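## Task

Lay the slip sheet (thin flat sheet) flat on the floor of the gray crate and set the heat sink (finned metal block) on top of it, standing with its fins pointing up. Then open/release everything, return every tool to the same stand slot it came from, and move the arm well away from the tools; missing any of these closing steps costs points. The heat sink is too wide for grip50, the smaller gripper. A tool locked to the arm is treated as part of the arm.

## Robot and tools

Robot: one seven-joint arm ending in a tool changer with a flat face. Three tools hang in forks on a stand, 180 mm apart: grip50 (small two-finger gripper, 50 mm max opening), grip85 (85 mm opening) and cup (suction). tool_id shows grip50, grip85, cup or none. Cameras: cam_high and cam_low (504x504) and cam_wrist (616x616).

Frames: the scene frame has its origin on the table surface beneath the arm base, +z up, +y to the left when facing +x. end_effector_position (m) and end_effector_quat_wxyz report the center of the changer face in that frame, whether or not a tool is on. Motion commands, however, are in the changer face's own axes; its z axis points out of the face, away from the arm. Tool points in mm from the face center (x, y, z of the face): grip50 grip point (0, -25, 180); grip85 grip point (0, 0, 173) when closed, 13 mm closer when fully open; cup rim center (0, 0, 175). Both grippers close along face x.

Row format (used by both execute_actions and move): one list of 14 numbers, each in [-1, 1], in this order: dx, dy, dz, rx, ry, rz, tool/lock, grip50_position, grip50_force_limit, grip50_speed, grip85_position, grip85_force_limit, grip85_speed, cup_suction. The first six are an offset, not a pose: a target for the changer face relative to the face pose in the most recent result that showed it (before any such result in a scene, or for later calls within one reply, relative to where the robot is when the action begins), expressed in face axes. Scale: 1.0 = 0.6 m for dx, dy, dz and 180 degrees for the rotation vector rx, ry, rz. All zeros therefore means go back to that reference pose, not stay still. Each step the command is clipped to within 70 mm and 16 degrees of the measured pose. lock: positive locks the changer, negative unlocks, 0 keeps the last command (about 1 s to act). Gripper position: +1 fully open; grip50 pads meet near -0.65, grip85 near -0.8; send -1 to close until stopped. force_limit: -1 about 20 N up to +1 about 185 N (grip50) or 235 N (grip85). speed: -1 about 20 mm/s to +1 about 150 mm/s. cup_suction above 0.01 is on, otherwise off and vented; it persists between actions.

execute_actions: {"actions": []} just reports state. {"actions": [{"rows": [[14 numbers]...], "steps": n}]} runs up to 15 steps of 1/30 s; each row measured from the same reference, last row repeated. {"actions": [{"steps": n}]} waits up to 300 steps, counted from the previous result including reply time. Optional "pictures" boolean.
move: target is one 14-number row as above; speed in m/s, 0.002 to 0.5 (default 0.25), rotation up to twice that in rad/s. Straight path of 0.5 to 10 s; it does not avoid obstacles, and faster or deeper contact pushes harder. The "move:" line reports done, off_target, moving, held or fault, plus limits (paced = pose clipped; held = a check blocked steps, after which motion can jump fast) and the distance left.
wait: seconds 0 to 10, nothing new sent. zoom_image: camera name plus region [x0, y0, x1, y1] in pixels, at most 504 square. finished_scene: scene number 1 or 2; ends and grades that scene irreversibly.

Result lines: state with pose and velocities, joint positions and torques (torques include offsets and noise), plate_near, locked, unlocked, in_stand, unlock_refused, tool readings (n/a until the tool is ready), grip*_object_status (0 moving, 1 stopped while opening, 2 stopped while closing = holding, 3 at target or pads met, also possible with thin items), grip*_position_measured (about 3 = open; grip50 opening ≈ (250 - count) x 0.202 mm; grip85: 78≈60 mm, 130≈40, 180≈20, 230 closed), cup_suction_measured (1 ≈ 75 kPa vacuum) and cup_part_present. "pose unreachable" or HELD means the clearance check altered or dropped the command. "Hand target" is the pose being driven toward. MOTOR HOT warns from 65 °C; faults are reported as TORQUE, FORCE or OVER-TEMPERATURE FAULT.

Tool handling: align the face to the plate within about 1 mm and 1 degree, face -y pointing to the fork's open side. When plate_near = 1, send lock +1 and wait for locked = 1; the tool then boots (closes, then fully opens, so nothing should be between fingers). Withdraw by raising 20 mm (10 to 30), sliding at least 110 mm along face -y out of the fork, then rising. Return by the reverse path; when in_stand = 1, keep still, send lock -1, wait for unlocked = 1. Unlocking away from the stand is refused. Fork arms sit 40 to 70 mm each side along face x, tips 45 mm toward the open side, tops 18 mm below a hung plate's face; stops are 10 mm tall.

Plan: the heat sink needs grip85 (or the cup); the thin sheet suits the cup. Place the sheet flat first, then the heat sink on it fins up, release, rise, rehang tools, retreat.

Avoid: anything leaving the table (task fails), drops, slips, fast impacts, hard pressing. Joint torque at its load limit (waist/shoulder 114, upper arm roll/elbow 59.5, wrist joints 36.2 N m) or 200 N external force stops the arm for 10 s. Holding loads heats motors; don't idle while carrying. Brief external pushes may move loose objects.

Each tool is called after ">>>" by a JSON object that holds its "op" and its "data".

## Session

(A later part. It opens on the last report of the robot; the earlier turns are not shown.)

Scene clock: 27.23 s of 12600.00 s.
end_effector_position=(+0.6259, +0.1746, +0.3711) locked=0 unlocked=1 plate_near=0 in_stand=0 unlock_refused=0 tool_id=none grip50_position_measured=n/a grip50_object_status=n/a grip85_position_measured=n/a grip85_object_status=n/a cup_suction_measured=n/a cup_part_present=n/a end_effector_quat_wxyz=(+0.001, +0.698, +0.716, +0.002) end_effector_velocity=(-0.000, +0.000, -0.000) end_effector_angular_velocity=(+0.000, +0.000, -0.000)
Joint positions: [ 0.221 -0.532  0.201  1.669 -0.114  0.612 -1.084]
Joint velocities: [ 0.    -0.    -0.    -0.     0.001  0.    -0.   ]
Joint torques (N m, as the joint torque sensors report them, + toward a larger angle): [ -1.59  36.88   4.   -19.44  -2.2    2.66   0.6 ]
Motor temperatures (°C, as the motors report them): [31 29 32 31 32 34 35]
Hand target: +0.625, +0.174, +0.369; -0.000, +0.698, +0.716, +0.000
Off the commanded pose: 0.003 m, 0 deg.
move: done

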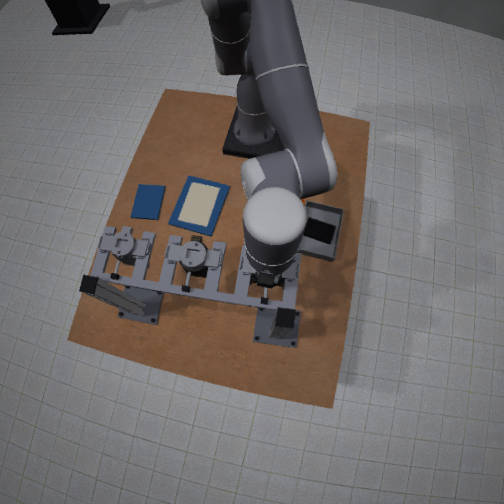

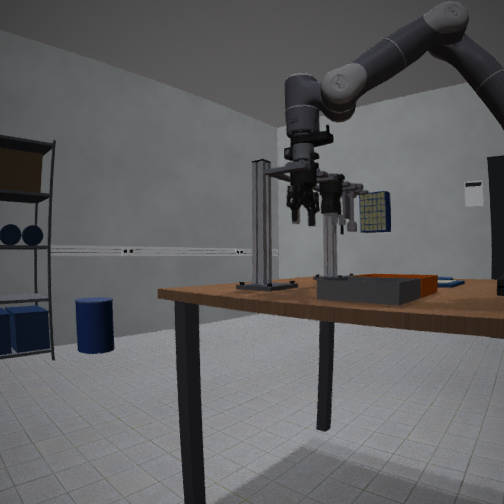

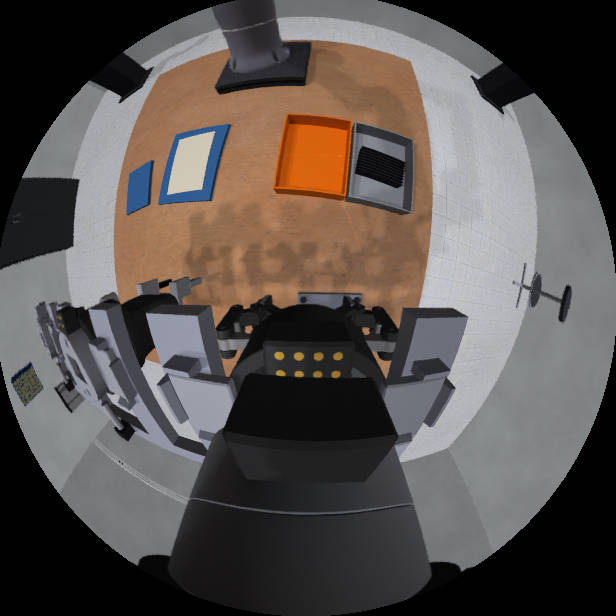

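>>> {"op": "move", "data": {"target": [-0.06,0,-0.025,0.0014,-0.0004,0,0,0,0,0,1,0,0,0], "speed": 0.05}}

>>> {"op": "move", "data": {"target": [0,0,0,0,0,0.5,0,0,0,0,1,0,0,0], "speed": 0.4}}

Scene clock: 29.13 s of 12600.00 s.
end_effector_position=(+0.6269, +0.1383, +0.3862) locked=0 unlocked=1 plate_near=0 in_stand=0 unlock_refused=0 tool_id=none grip50_position_measured=n/a grip50_object_status=n/a grip85_position_measured=n/a grip85_object_status=n/a cup_suction_measured=n/a cup_part_present=n/a end_effector_quat_wxyz=(+0.000, +0.698, +0.716, +0.000) end_effector_velocity=(+0.000, +0.000, +0.000) end_effector_angular_velocity=(-0.000, -0.001, +0.000)
Joint positions: [ 0.17  -0.496  0.198  1.677 -0.102  0.581 -1.143]
Joint velocities: [ 0.    -0.     0.    -0.    -0.001  0.     0.   ]
Joint torques (N m, as the joint torque sensors report them, + toward a larger angle): [  0.89  49.36   4.69 -27.82  -3.58   4.35   0.27]
Motor temperatures (°C, as the motors report them): [31 29 32 31 32 34 35]
Hand target: +0.627, +0.139, +0.386; +0.000, +0.698, +0.716, +0.000
Off the commanded pose: 0.000 m, 0 deg.
move: done

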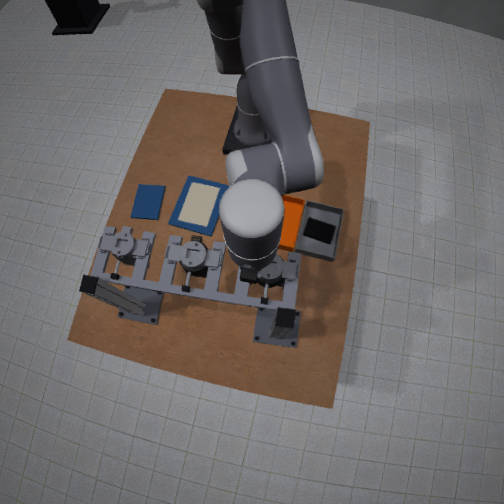

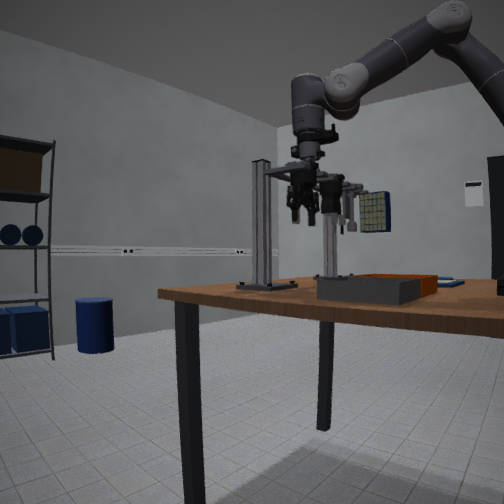

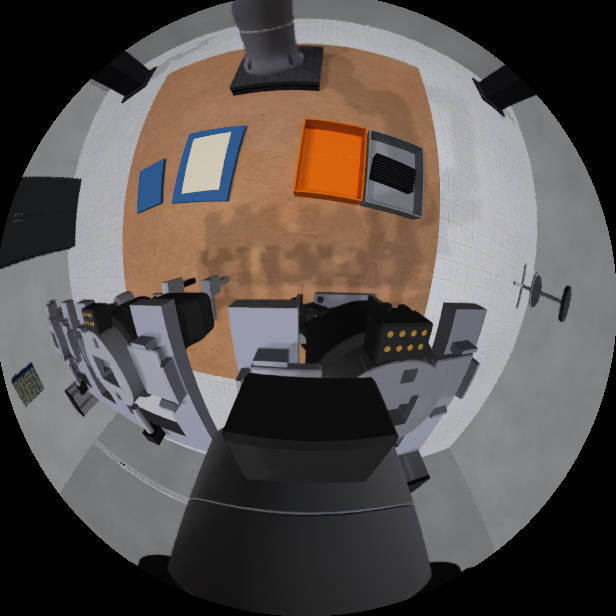

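Scene clock: 31.47 s of 12600.00 s.
end_effector_position=(+0.6269, +0.1386, +0.3860) locked=0 unlocked=1 plate_near=0 in_stand=0 unlock_refused=0 tool_id=none grip50_position_measured=n/a grip50_object_status=n/a grip85_position_measured=n/a grip85_object_status=n/a cup_suction_measured=n/a cup_part_present=n/a end_effector_quat_wxyz=(+0.000, +1.000, +0.013, +0.000) end_effector_velocity=(+0.000, +0.000, +0.000) end_effector_angular_velocity=(-0.000, -0.000, +0.000)
Joint positions: [ 0.383 -0.47  -0.056  1.69   0.04   0.577  0.337]
Joint velocities: [ 0. -0.  0. -0. -0. -0. -0.]
Joint torques (N m, as the joint torque sensors report them, + toward a larger angle): [ -0.33  50.21  -0.52 -27.62  -3.72   4.2   -0.35]
Motor temperatures (°C, as the motors report them): [31 29 32 31 32 34 35]
Hand target: +0.627, +0.139, +0.386; +0.000, +1.000, +0.013, +0.000
Off the commanded pose: 0.000 m, 0 deg.
move: done

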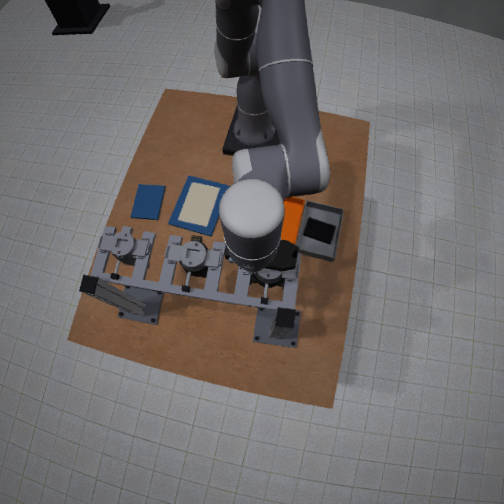

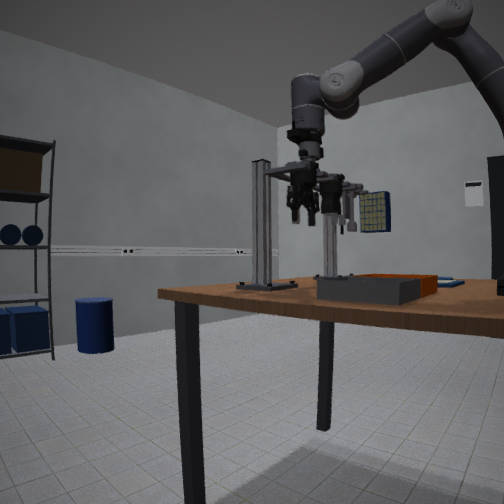

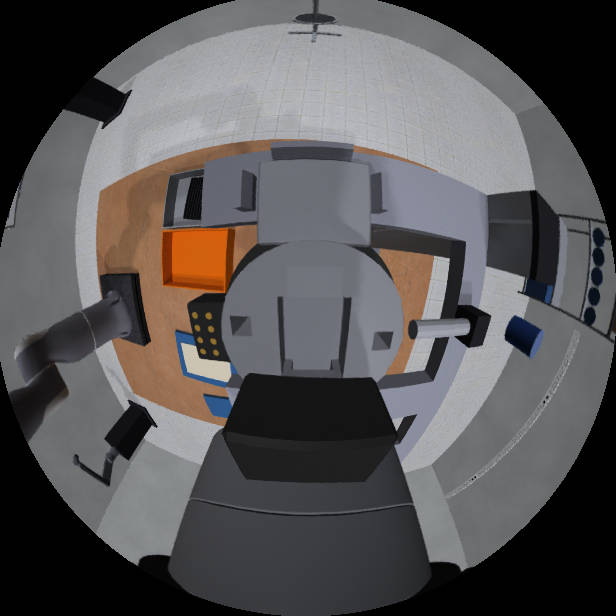

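>>> {"op": "move", "data": {"target": [0.0024,-0.0606,0.018,0,0,-0.498,0,0,0,0,1,0,0,0], "speed": 0.4}}

>>> {"op": "move", "data": {"target": [0,0,0.010,0,0,0,0,0,0,0,1,0,0,0], "speed": 0.004}}

Scene clock: 35.23 s of 12600.00 s.
end_effector_position=(+0.6274, +0.1748, +0.3753) locked=0 unlocked=1 plate_near=0 in_stand=0 unlock_refused=0 tool_id=none grip50_position_measured=n/a grip50_object_status=n/a grip85_position_measured=n/a grip85_object_status=n/a cup_suction_measured=n/a cup_part_present=n/a end_effector_quat_wxyz=(+0.000, +0.700, +0.714, +0.000) end_effector_velocity=(+0.000, -0.000, +0.000) end_effector_angular_velocity=(+0.000, -0.000, -0.000)
Joint positions: [ 0.216 -0.531  0.207  1.656 -0.115  0.594 -1.078]
Joint velocities: [-0. -0.  0. -0. -0.  0. -0.]
Joint torques (N m, as the joint torque sensors report them, + toward a larger angle): [ -0.75  50.8    3.95 -28.29  -3.28   4.58   0.05]
Motor temperatures (°C, as the motors report them): [31 29 32 31 32 34 35]
Hand target: +0.627, +0.175, +0.375; +0.000, +0.700, +0.714, +0.000
Off the commanded pose: 0.000 m, 0 deg.
move: done

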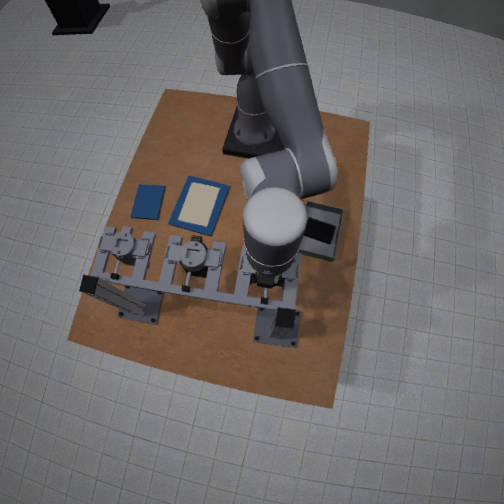

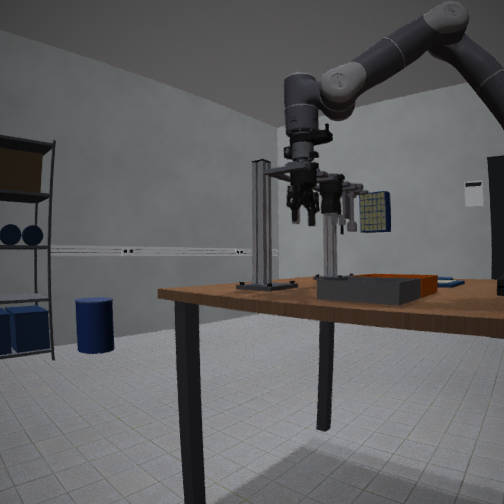

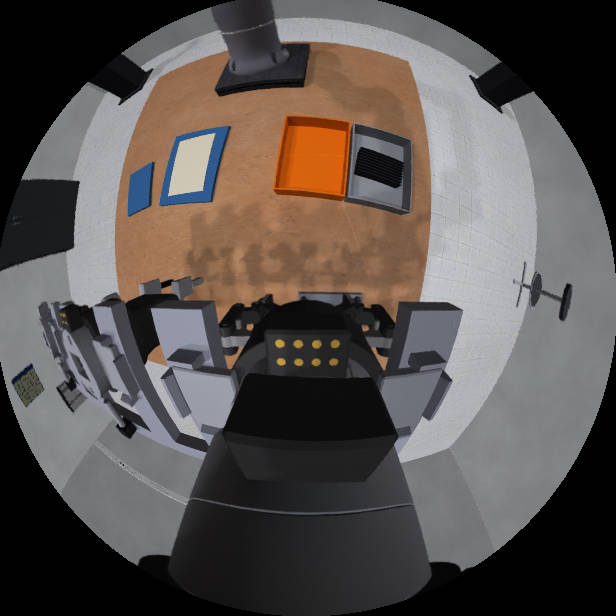

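Scene clock: 36.97 s of 12600.00 s.
end_effector_position=(+0.6274, +0.1750, +0.3695) locked=0 unlocked=1 plate_near=0 in_stand=0 unlock_refused=0 tool_id=none grip50_position_measured=n/a grip50_object_status=n/a grip85_position_measured=n/a grip85_object_status=n/a cup_suction_measured=n/a cup_part_present=n/a end_effector_quat_wxyz=(+0.000, +0.700, +0.714, +0.001) end_effector_velocity=(-0.000, +0.000, -0.000) end_effector_angular_velocity=(+0.000, +0.000, -0.001)
Joint positions: [ 0.216 -0.539  0.207  1.662 -0.118  0.607 -1.076]
Joint velocities: [ 0.    -0.    -0.     0.     0.    -0.     0.001]
Joint torques (N m, as the joint torque sensors report them, + toward a larger angle): [ -0.14  49.28   2.29 -26.76  -3.79   4.42   0.49]
Motor temperatures (°C, as the motors report them): [31 29 32 32 32 34 35]
Hand target: +0.627, +0.175, +0.369; +0.000, +0.700, +0.714, +0.000
Off the commanded pose: 0.000 m, 0 deg.
move: done

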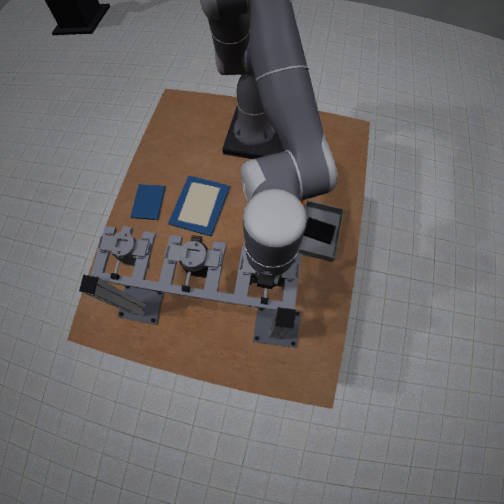

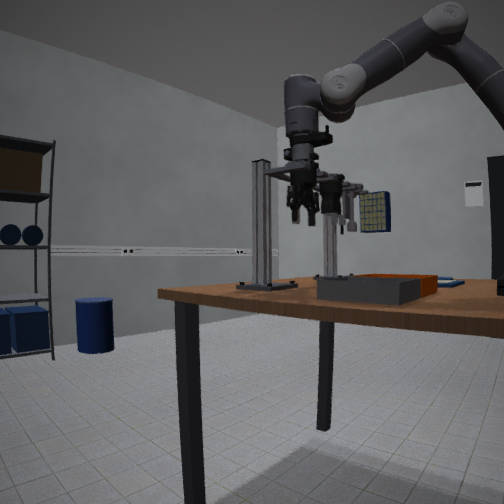

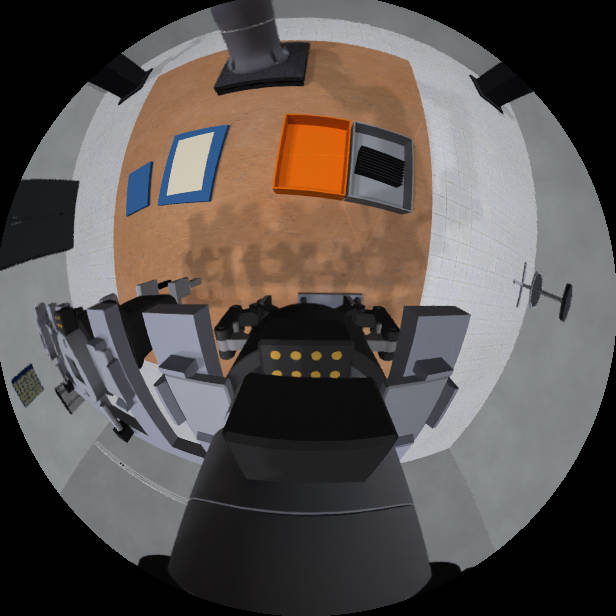

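>>> {"op": "move", "data": {"target": [0,0,0.014,0,0,0,0,0,0,0,1,0,0,0], "speed": 0.005}}

Scene clock: 39.43 s of 12600.00 s.
end_effector_position=(+0.6279, +0.1755, +0.3642) locked=0 unlocked=1 plate_near=0 in_stand=1 unlock_refused=0 tool_id=none grip50_position_measured=n/a grip50_object_status=n/a grip85_position_measured=n/a grip85_object_status=n/a cup_suction_measured=n/a cup_part_present=n/a end_effector_quat_wxyz=(+0.002, +0.699, +0.715, +0.002) end_effector_velocity=(+0.000, -0.000, +0.000) end_effector_angular_velocity=(+0.000, +0.000, -0.001)
Joint positions: [ 0.216 -0.546  0.207  1.669 -0.122  0.625 -1.076]
Joint velocities: [-0.     0.     0.     0.     0.     0.     0.001]
Joint torques (N m, as the joint torque sensors report them, + toward a larger angle): [ -1.41  26.2    1.84 -21.48  -1.94   5.63   2.48]
Motor temperatures (°C, as the motors report them): [31 29 32 32 32 34 35]
Hand target: +0.627, +0.175, +0.361; +0.000, +0.700, +0.714, +0.001
Off the commanded pose: 0.003 m, 0 deg.
move: done

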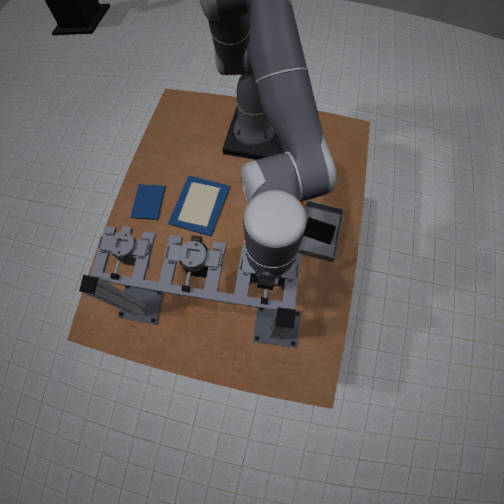

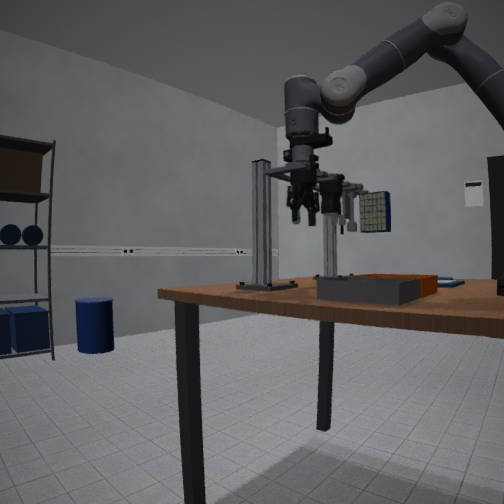

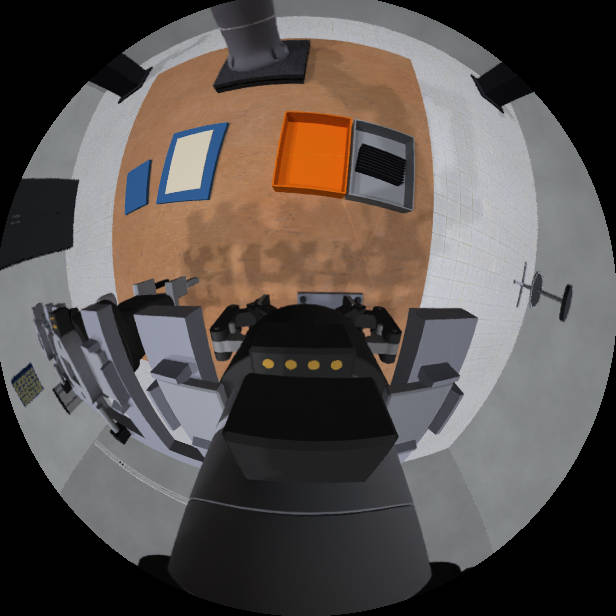

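The wrist-roll torque indicates more negative yaw is needed.

>>> {"op": "move", "data": {"target": [0,-0.001,-0.001,0.0018,0,-0.008,0,0,0,0,1,0,0,0], "speed": 0.005}}

>>> {"op": "move", "data": {"target": [0,0,0.008,0,0,0,0,0,0,0,1,0,0,0], "speed": 0.005}}

Scene clock: 43.03 s of 12600.00 s.
end_effector_position=(+0.6273, +0.1755, +0.3648) locked=0 unlocked=1 plate_near=0 in_stand=1 unlock_refused=0 tool_id=none grip50_position_measured=n/a grip50_object_status=n/a grip85_position_measured=n/a grip85_object_status=n/a cup_suction_measured=n/a cup_part_present=n/a end_effector_quat_wxyz=(-0.000, +0.690, +0.724, +0.000) end_effector_velocity=(-0.000, -0.000, -0.000) end_effector_angular_velocity=(-0.001, +0.000, -0.000)
Joint positions: [ 0.214 -0.546  0.21   1.666 -0.121  0.617 -1.101]
Joint velocities: [-0.     0.    -0.     0.    -0.001 -0.     0.   ]
Joint torques (N m, as the joint torque sensors report them, + toward a larger angle): [ -1.63  51.95   4.94 -28.35  -2.91   4.04  -0.13]
Motor temperatures (°C, as the motors report them): [31 29 32 32 32 34 35]
Hand target: +0.627, +0.175, +0.365; -0.000, +0.690, +0.724, +0.000
Off the commanded pose: 0.000 m, 0 deg.
move: done

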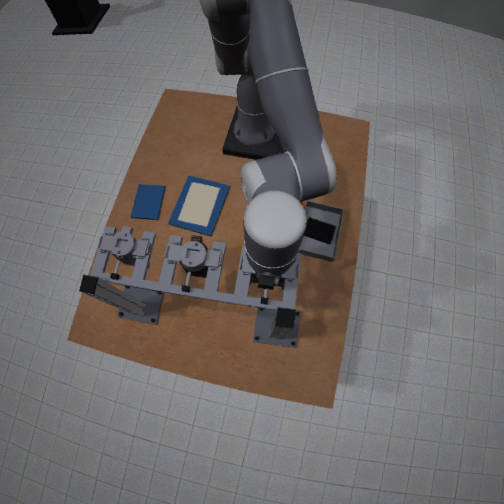

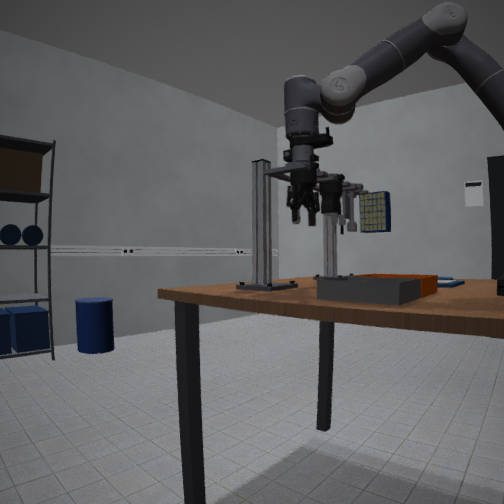

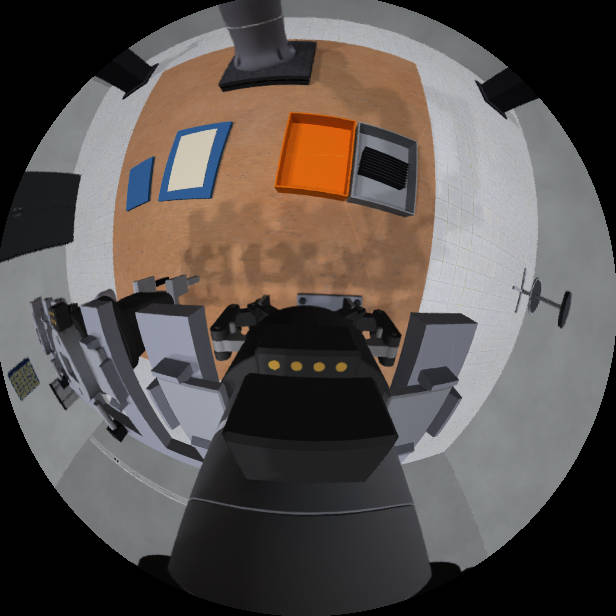

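Scene clock: 44.20 s of 12600.00 s.
end_effector_position=(+0.6275, +0.1757, +0.3622) locked=0 unlocked=1 plate_near=1 in_stand=1 unlock_refused=0 tool_id=none grip50_position_measured=n/a grip50_object_status=n/a grip85_position_measured=n/a grip85_object_status=n/a cup_suction_measured=n/a cup_part_present=n/a end_effector_quat_wxyz=(+0.001, +0.689, +0.724, +0.001) end_effector_velocity=(-0.000, -0.000, -0.000) end_effector_angular_velocity=(-0.000, +0.000, -0.000)
Joint positions: [ 0.214 -0.549  0.21   1.669 -0.123  0.626 -1.101]
Joint velocities: [-0.  0.  0.  0.  0.  0. -0.]
Joint torques (N m, as the joint torque sensors report them, + toward a larger angle): [  0.46  31.73   2.15 -24.23  -3.03   6.4    1.6 ]
Motor temperatures (°C, as the motors report them): [31 29 32 32 32 34 35]
Hand target: +0.627, +0.175, +0.360; -0.000, +0.690, +0.724, +0.000
Off the commanded pose: 0.002 m, 0 deg.
move: done

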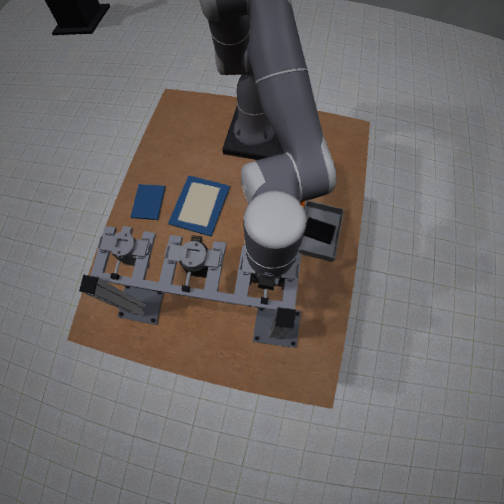

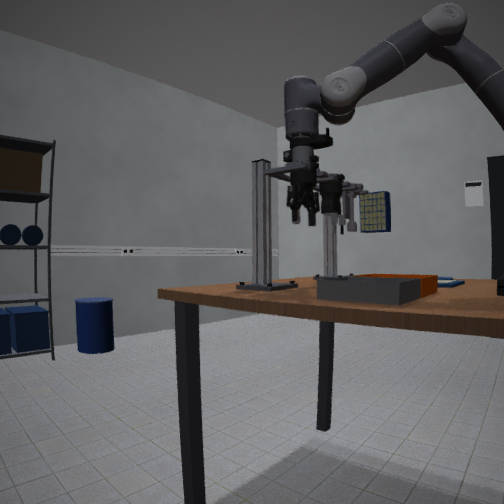

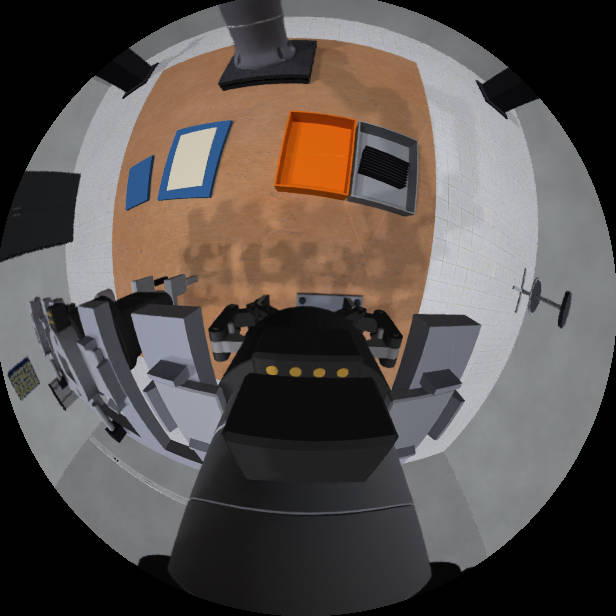

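>>> {"op": "execute_actions", "data": {"actions": [{"rows":[[0,-0.0005,0.001,0,0,-0.003,1,0,0,0,1,0,0,0]]}], "pictures": false}}

>>> {"op": "execute_actions", "data": {"actions": [{"steps":30}], "pictures": false}}

>>> {"op": "move", "data": {"target": [0,0,-0.033,0,0,0,0,0,0,0,1,0,0,0], "speed": 0.04}}

>>> {"op": "move", "data": {"target": [0,-0.3,0,0,0,0,0,0,0,0,1,0,0,0], "speed": 0.12}}

>>> {"op": "move", "data": {"target": [0.2,-0.04,0.12,0,0,0.56,0,0,0,0,1,0,0,0], "speed": 0.4}}

Scene clock: 46.33 s of 12600.00 s.
end_effector_position=(+0.6273, +0.1757, +0.3618) locked=0 unlocked=0 plate_near=1 in_stand=1 unlock_refused=0 tool_id=none grip50_position_measured=n/a grip50_object_status=n/a grip85_position_measured=n/a grip85_object_status=n/a cup_suction_measured=n/a cup_part_present=n/a end_effector_quat_wxyz=(+0.001, +0.686, +0.728, +0.001) end_effector_velocity=(-0.000, -0.000, -0.000) end_effector_angular_velocity=(-0.000, +0.000, +0.001)
Joint positions: [ 0.213 -0.549  0.211  1.671 -0.125  0.628 -1.11 ]
Joint velocities: [-0.    -0.     0.     0.     0.     0.    -0.001]
Joint torques (N m, as the joint torque sensors report them, + toward a larger angle): [ -0.8   49.78   4.17 -27.18  -3.52   4.57   0.08]
Motor temperatures (°C, as the motors report them): [31 29 32 32 32 34 35]
Hand target: +0.627, +0.176, +0.362; +0.001, +0.686, +0.728, +0.001
Off the commanded pose: 0.000 m, 0 deg.
Steps of this call (steps 1 to 49: nothing new was sent; steps 50 to 64: all 15 steps of this action). Readings (end_effector_position | what the end effector reports):
50: (+0.6275, +0.1757, +0.3623) | locked=0 unlocked=0 plate_near=1 in_stand=1 unlock_refused=0 tool_id=none grip50_position_measured=n/a grip50_object_status=n/a grip85_position_measured=n/a grip85_object_status=n/a cup_suction_measured=n/a cup_part_present=n/a
51: (+0.6274, +0.1757, +0.3625) | locked=0 unlocked=0 plate_near=1 in_stand=1 unlock_refused=0 tool_id=none grip50_position_measured=n/a grip50_object_status=n/a grip85_position_measured=n/a grip85_object_status=n/a cup_suction_measured=n/a cup_part_present=n/a
53: (+0.6273, +0.1757, +0.3620) | locked=0 unlocked=0 plate_near=1 in_stand=1 unlock_refused=0 tool_id=none grip50_position_measured=n/a grip50_object_status=n/a grip85_position_measured=n/a grip85_object_status=n/a cup_suction_measured=n/a cup_part_present=n/a
57: (+0.6273, +0.1757, +0.3618) | locked=0 unlocked=0 plate_near=1 in_stand=1 unlock_refused=0 tool_id=none grip50_position_measured=n/a grip50_object_status=n/a grip85_position_measured=n/a grip85_object_status=n/a cup_suction_measured=n/a cup_part_present=n/a
64: the state above

Scene clock: 47.33 s of 12600.00 s.
end_effector_position=(+0.6273, +0.1757, +0.3618) locked=1 unlocked=0 plate_near=1 in_stand=1 unlock_refused=0 tool_id=grip85 grip50_position_measured=n/a grip50_object_status=n/a grip85_position_measured=n/a grip85_object_status=n/a cup_suction_measured=n/a cup_part_present=n/a end_effector_quat_wxyz=(+0.001, +0.686, +0.728, +0.002) end_effector_velocity=(-0.000, +0.000, -0.000) end_effector_angular_velocity=(+0.001, +0.001, -0.001)
Joint positions: [ 0.213 -0.549  0.211  1.671 -0.124  0.628 -1.11 ]
Joint velocities: [-0.    -0.     0.     0.     0.001 -0.     0.   ]
Joint torques (N m, as the joint torque sensors report them, + toward a larger angle): [ -0.79  57.9    4.11 -32.31  -4.53   6.     0.57]
Motor temperatures (°C, as the motors report them): [31 29 32 32 32 34 35]
Hand target: +0.627, +0.176, +0.362; +0.001, +0.686, +0.728, +0.001
Off the commanded pose: 0.000 m, 0 deg.
Steps of this call (steps 1 to 30: nothing new was sent). Readings (end_effector_position | what the end effector reports):
1: (+0.6273, +0.1757, +0.3618) | locked=0 unlocked=0 plate_near=1 in_stand=1 unlock_refused=0 tool_id=none grip50_position_measured=n/a grip50_object_status=n/a grip85_position_measured=n/a grip85_object_status=n/a cup_suction_measured=n/a cup_part_present=n/a
2: (+0.6273, +0.1757, +0.3618) | locked=0 unlocked=0 plate_near=1 in_stand=1 unlock_refused=0 tool_id=none grip50_position_measured=n/a grip50_object_status=n/a grip85_position_measured=n/a grip85_object_status=n/a cup_suction_measured=n/a cup_part_present=n/a
4: (+0.6273, +0.1757, +0.3618) | locked=0 unlocked=0 plate_near=1 in_stand=1 unlock_refused=0 tool_id=none grip50_position_measured=n/a grip50_object_status=n/a grip85_position_measured=n/a grip85_object_status=n/a cup_suction_measured=n/a cup_part_present=n/a
8: (+0.6272, +0.1756, +0.3616) | locked=0 unlocked=0 plate_near=1 in_stand=1 unlock_refused=0 tool_id=none grip50_position_measured=n/a grip50_object_status=n/a grip85_position_measured=n/a grip85_object_status=n/a cup_suction_measured=n/a cup_part_present=n/a
30: the state above

Scene clock: 48.07 s of 12600.00 s.
end_effector_position=(+0.6273, +0.1757, +0.3818) locked=1 unlocked=0 plate_near=1 in_stand=0 unlock_refused=0 tool_id=grip85 grip50_position_measured=n/a grip50_object_status=n/a grip85_position_measured=n/a grip85_object_status=n/a cup_suction_measured=n/a cup_part_present=n/a end_effector_quat_wxyz=(+0.001, +0.686, +0.728, +0.002) end_effector_velocity=(-0.000, +0.000, +0.000) end_effector_angular_velocity=(+0.000, -0.000, -0.001)
Joint positions: [ 0.21  -0.524  0.216  1.651 -0.118  0.584 -1.114]
Joint velocities: [ 0.     0.     0.    -0.     0.    -0.     0.001]
Joint torques (N m, as the joint torque sensors report them, + toward a larger angle): [ -0.81  58.38   5.1  -33.63  -3.94   5.99  -0.36]
Motor temperatures (°C, as the motors report them): [31 29 32 32 32 34 35]
Hand target: +0.627, +0.176, +0.382; +0.001, +0.686, +0.728, +0.002
Off the commanded pose: 0.000 m, 0 deg.
move: done

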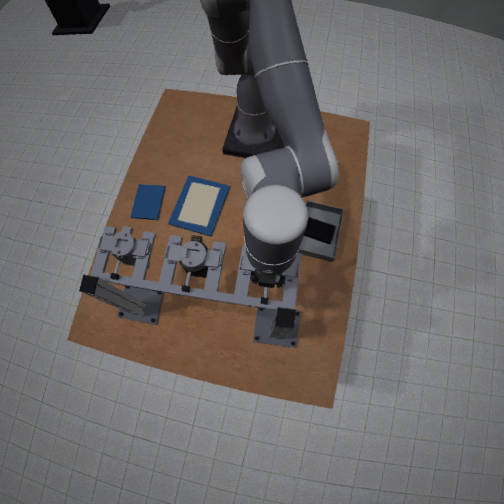

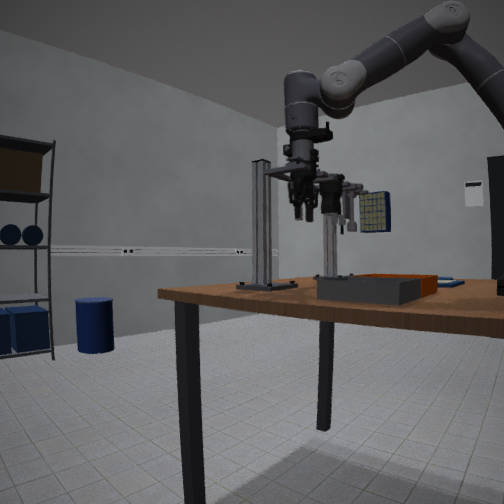

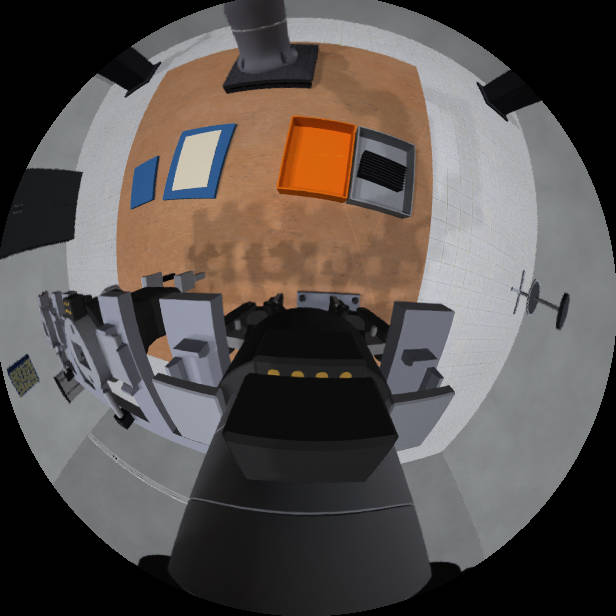

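Scene clock: 49.87 s of 12600.00 s.
end_effector_position=(+0.4475, +0.1655, +0.3814) locked=1 unlocked=0 plate_near=1 in_stand=0 unlock_refused=0 tool_id=grip85 grip50_position_measured=n/a grip50_object_status=n/a grip85_position_measured=n/a grip85_object_status=n/a cup_suction_measured=n/a cup_part_present=n/a end_effector_quat_wxyz=(+0.001, +0.686, +0.728, +0.002) end_effector_velocity=(+0.000, -0.000, -0.000) end_effector_angular_velocity=(-0.000, +0.000, -0.001)
Joint positions: [ 0.213 -0.162  0.32   2.167 -0.056  0.743 -1.011]
Joint velocities: [-0.    -0.001  0.    -0.    -0.    -0.     0.001]
Joint torques (N m, as the joint torque sensors report them, + toward a larger angle): [ -1.02  37.15   0.77 -31.53  -4.6    6.21   0.05]
Motor temperatures (°C, as the motors report them): [31 29 32 32 32 34 35]
Hand target: +0.448, +0.165, +0.381; +0.001, +0.686, +0.728, +0.002
Off the commanded pose: 0.000 m, 0 deg.
move: done

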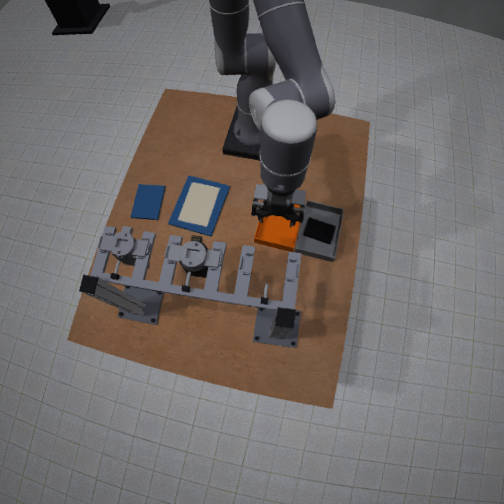

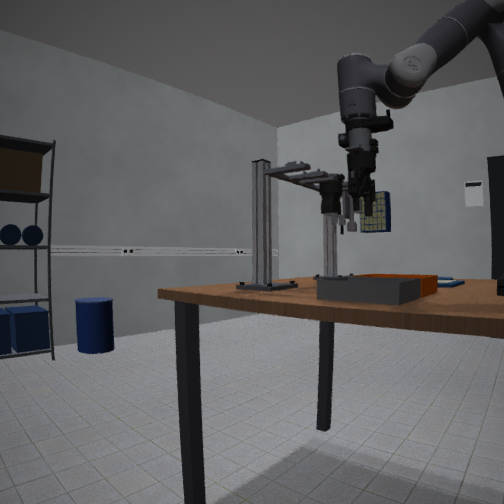

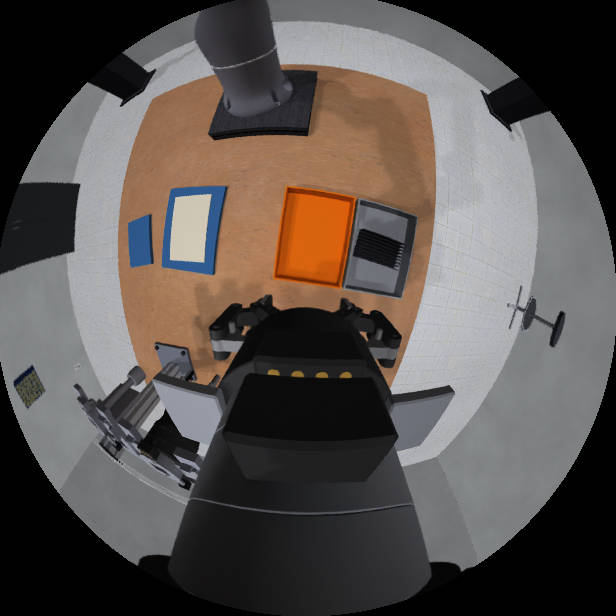

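Scene clock: 52.43 s of 12600.00 s.
end_effector_position=(+0.4164, +0.2843, +0.3091) locked=1 unlocked=0 plate_near=1 in_stand=0 unlock_refused=0 tool_id=grip85 grip50_position_measured=n/a grip50_object_status=n/a grip85_position_measured=3 grip85_object_status=3 cup_suction_measured=n/a cup_part_present=n/a end_effector_quat_wxyz=(-0.001, +0.998, -0.064, +0.001) end_effector_velocity=(+0.000, -0.000, +0.000) end_effector_angular_velocity=(+0.000, -0.000, -0.001)
Joint positions: [ 0.588 -0.336  0.176  2.18  -0.079  0.935  0.999]
Joint velocities: [-0.001  0.     0.    -0.     0.    -0.     0.   ]
Joint torques (N m, as the joint torque sensors report them, + toward a larger angle): [ -1.79  44.77   0.98 -26.46  -3.35   5.87  -0.32]
Motor temperatures (°C, as the motors report them): [31 29 32 32 32 34 35]
Hand target: +0.416, +0.284, +0.309; -0.001, +0.998, -0.064, +0.002
Off the commanded pose: 0.001 m, 0 deg.
move: done

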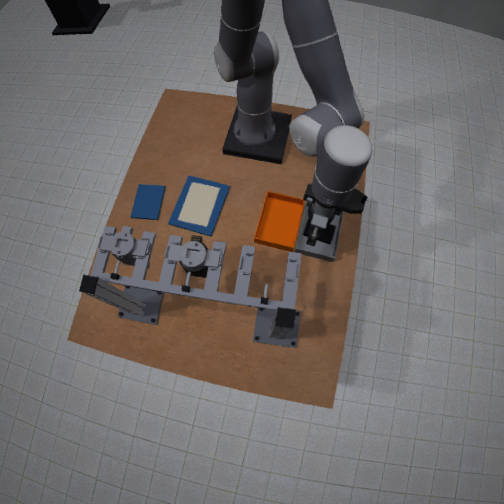

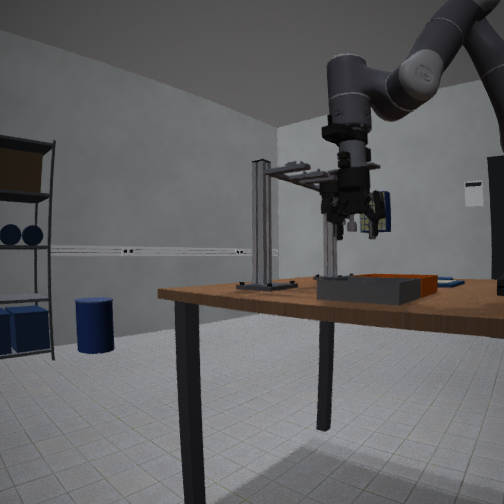

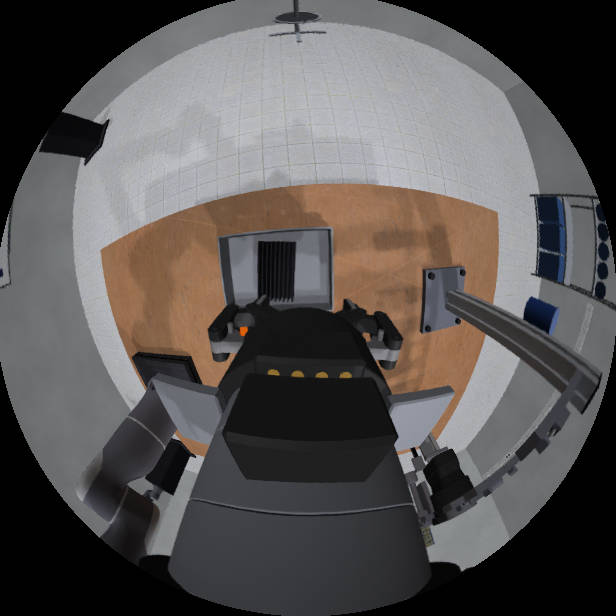

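>>> {"op": "move", "data": {"target": [-0.073,-0.025,0.095,0,0,0.01,0,0,0,0,1,0,0,0], "speed": 0.15}}

>>> {"op": "zoom_image", "data": {"camera": "cam_wrist", "region": [200,200,420,360]}}

Scene clock: 54.40 s of 12600.00 s.
end_effector_position=(+0.3748, +0.3050, +0.2517) locked=1 unlocked=0 plate_near=1 in_stand=0 unlock_refused=0 tool_id=grip85 grip50_position_measured=n/a grip50_object_status=n/a grip85_position_measured=3 grip85_object_status=3 cup_suction_measured=n/a cup_part_present=n/a end_effector_quat_wxyz=(-0.001, +0.997, -0.080, +0.001) end_effector_velocity=(-0.000, -0.000, +0.000) end_effector_angular_velocity=(-0.000, -0.000, +0.001)
Joint positions: [ 0.685 -0.435  0.158  2.275 -0.129  1.128  1.158]
Joint velocities: [-0.     0.    -0.     0.    -0.     0.    -0.001]
Joint torques (N m, as the joint torque sensors report them, + toward a larger angle): [ -1.82  45.24   1.98 -22.    -2.8    5.45  -0.31]
Motor temperatures (°C, as the motors report them): [31 29 32 32 32 34 35]
Hand target: +0.375, +0.305, +0.252; -0.001, +0.997, -0.080, +0.001
Off the commanded pose: 0.000 m, 0 deg.
move: done

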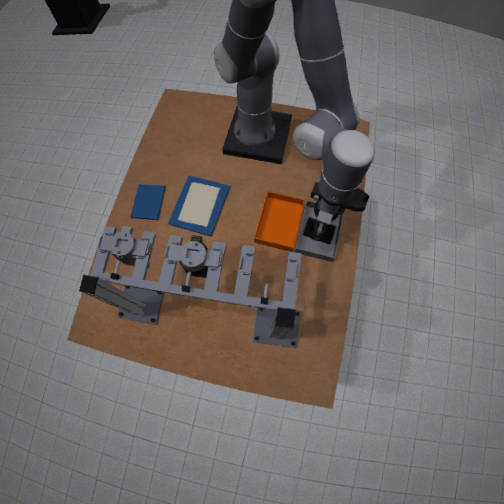

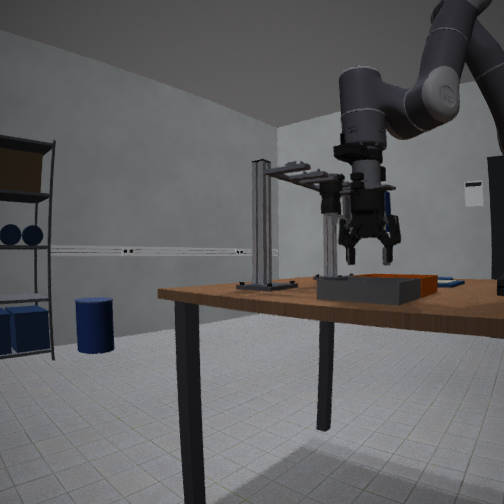

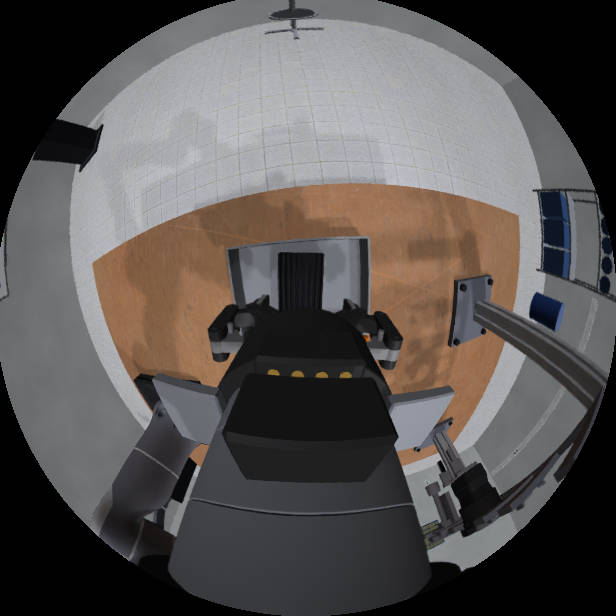

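Region (200, 200, 420, 360) of cam_wrist's 616x616 image, scaled by 2.291, with more detail than that image has; it fills the top 367 rows of this view, and the rest is white.

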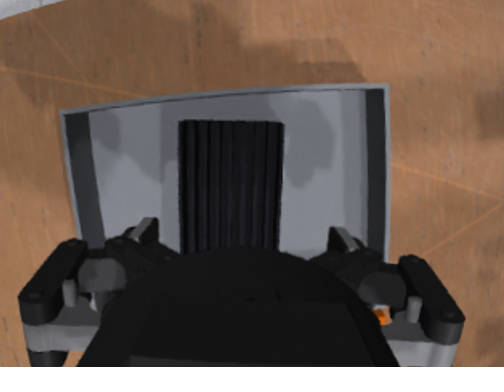

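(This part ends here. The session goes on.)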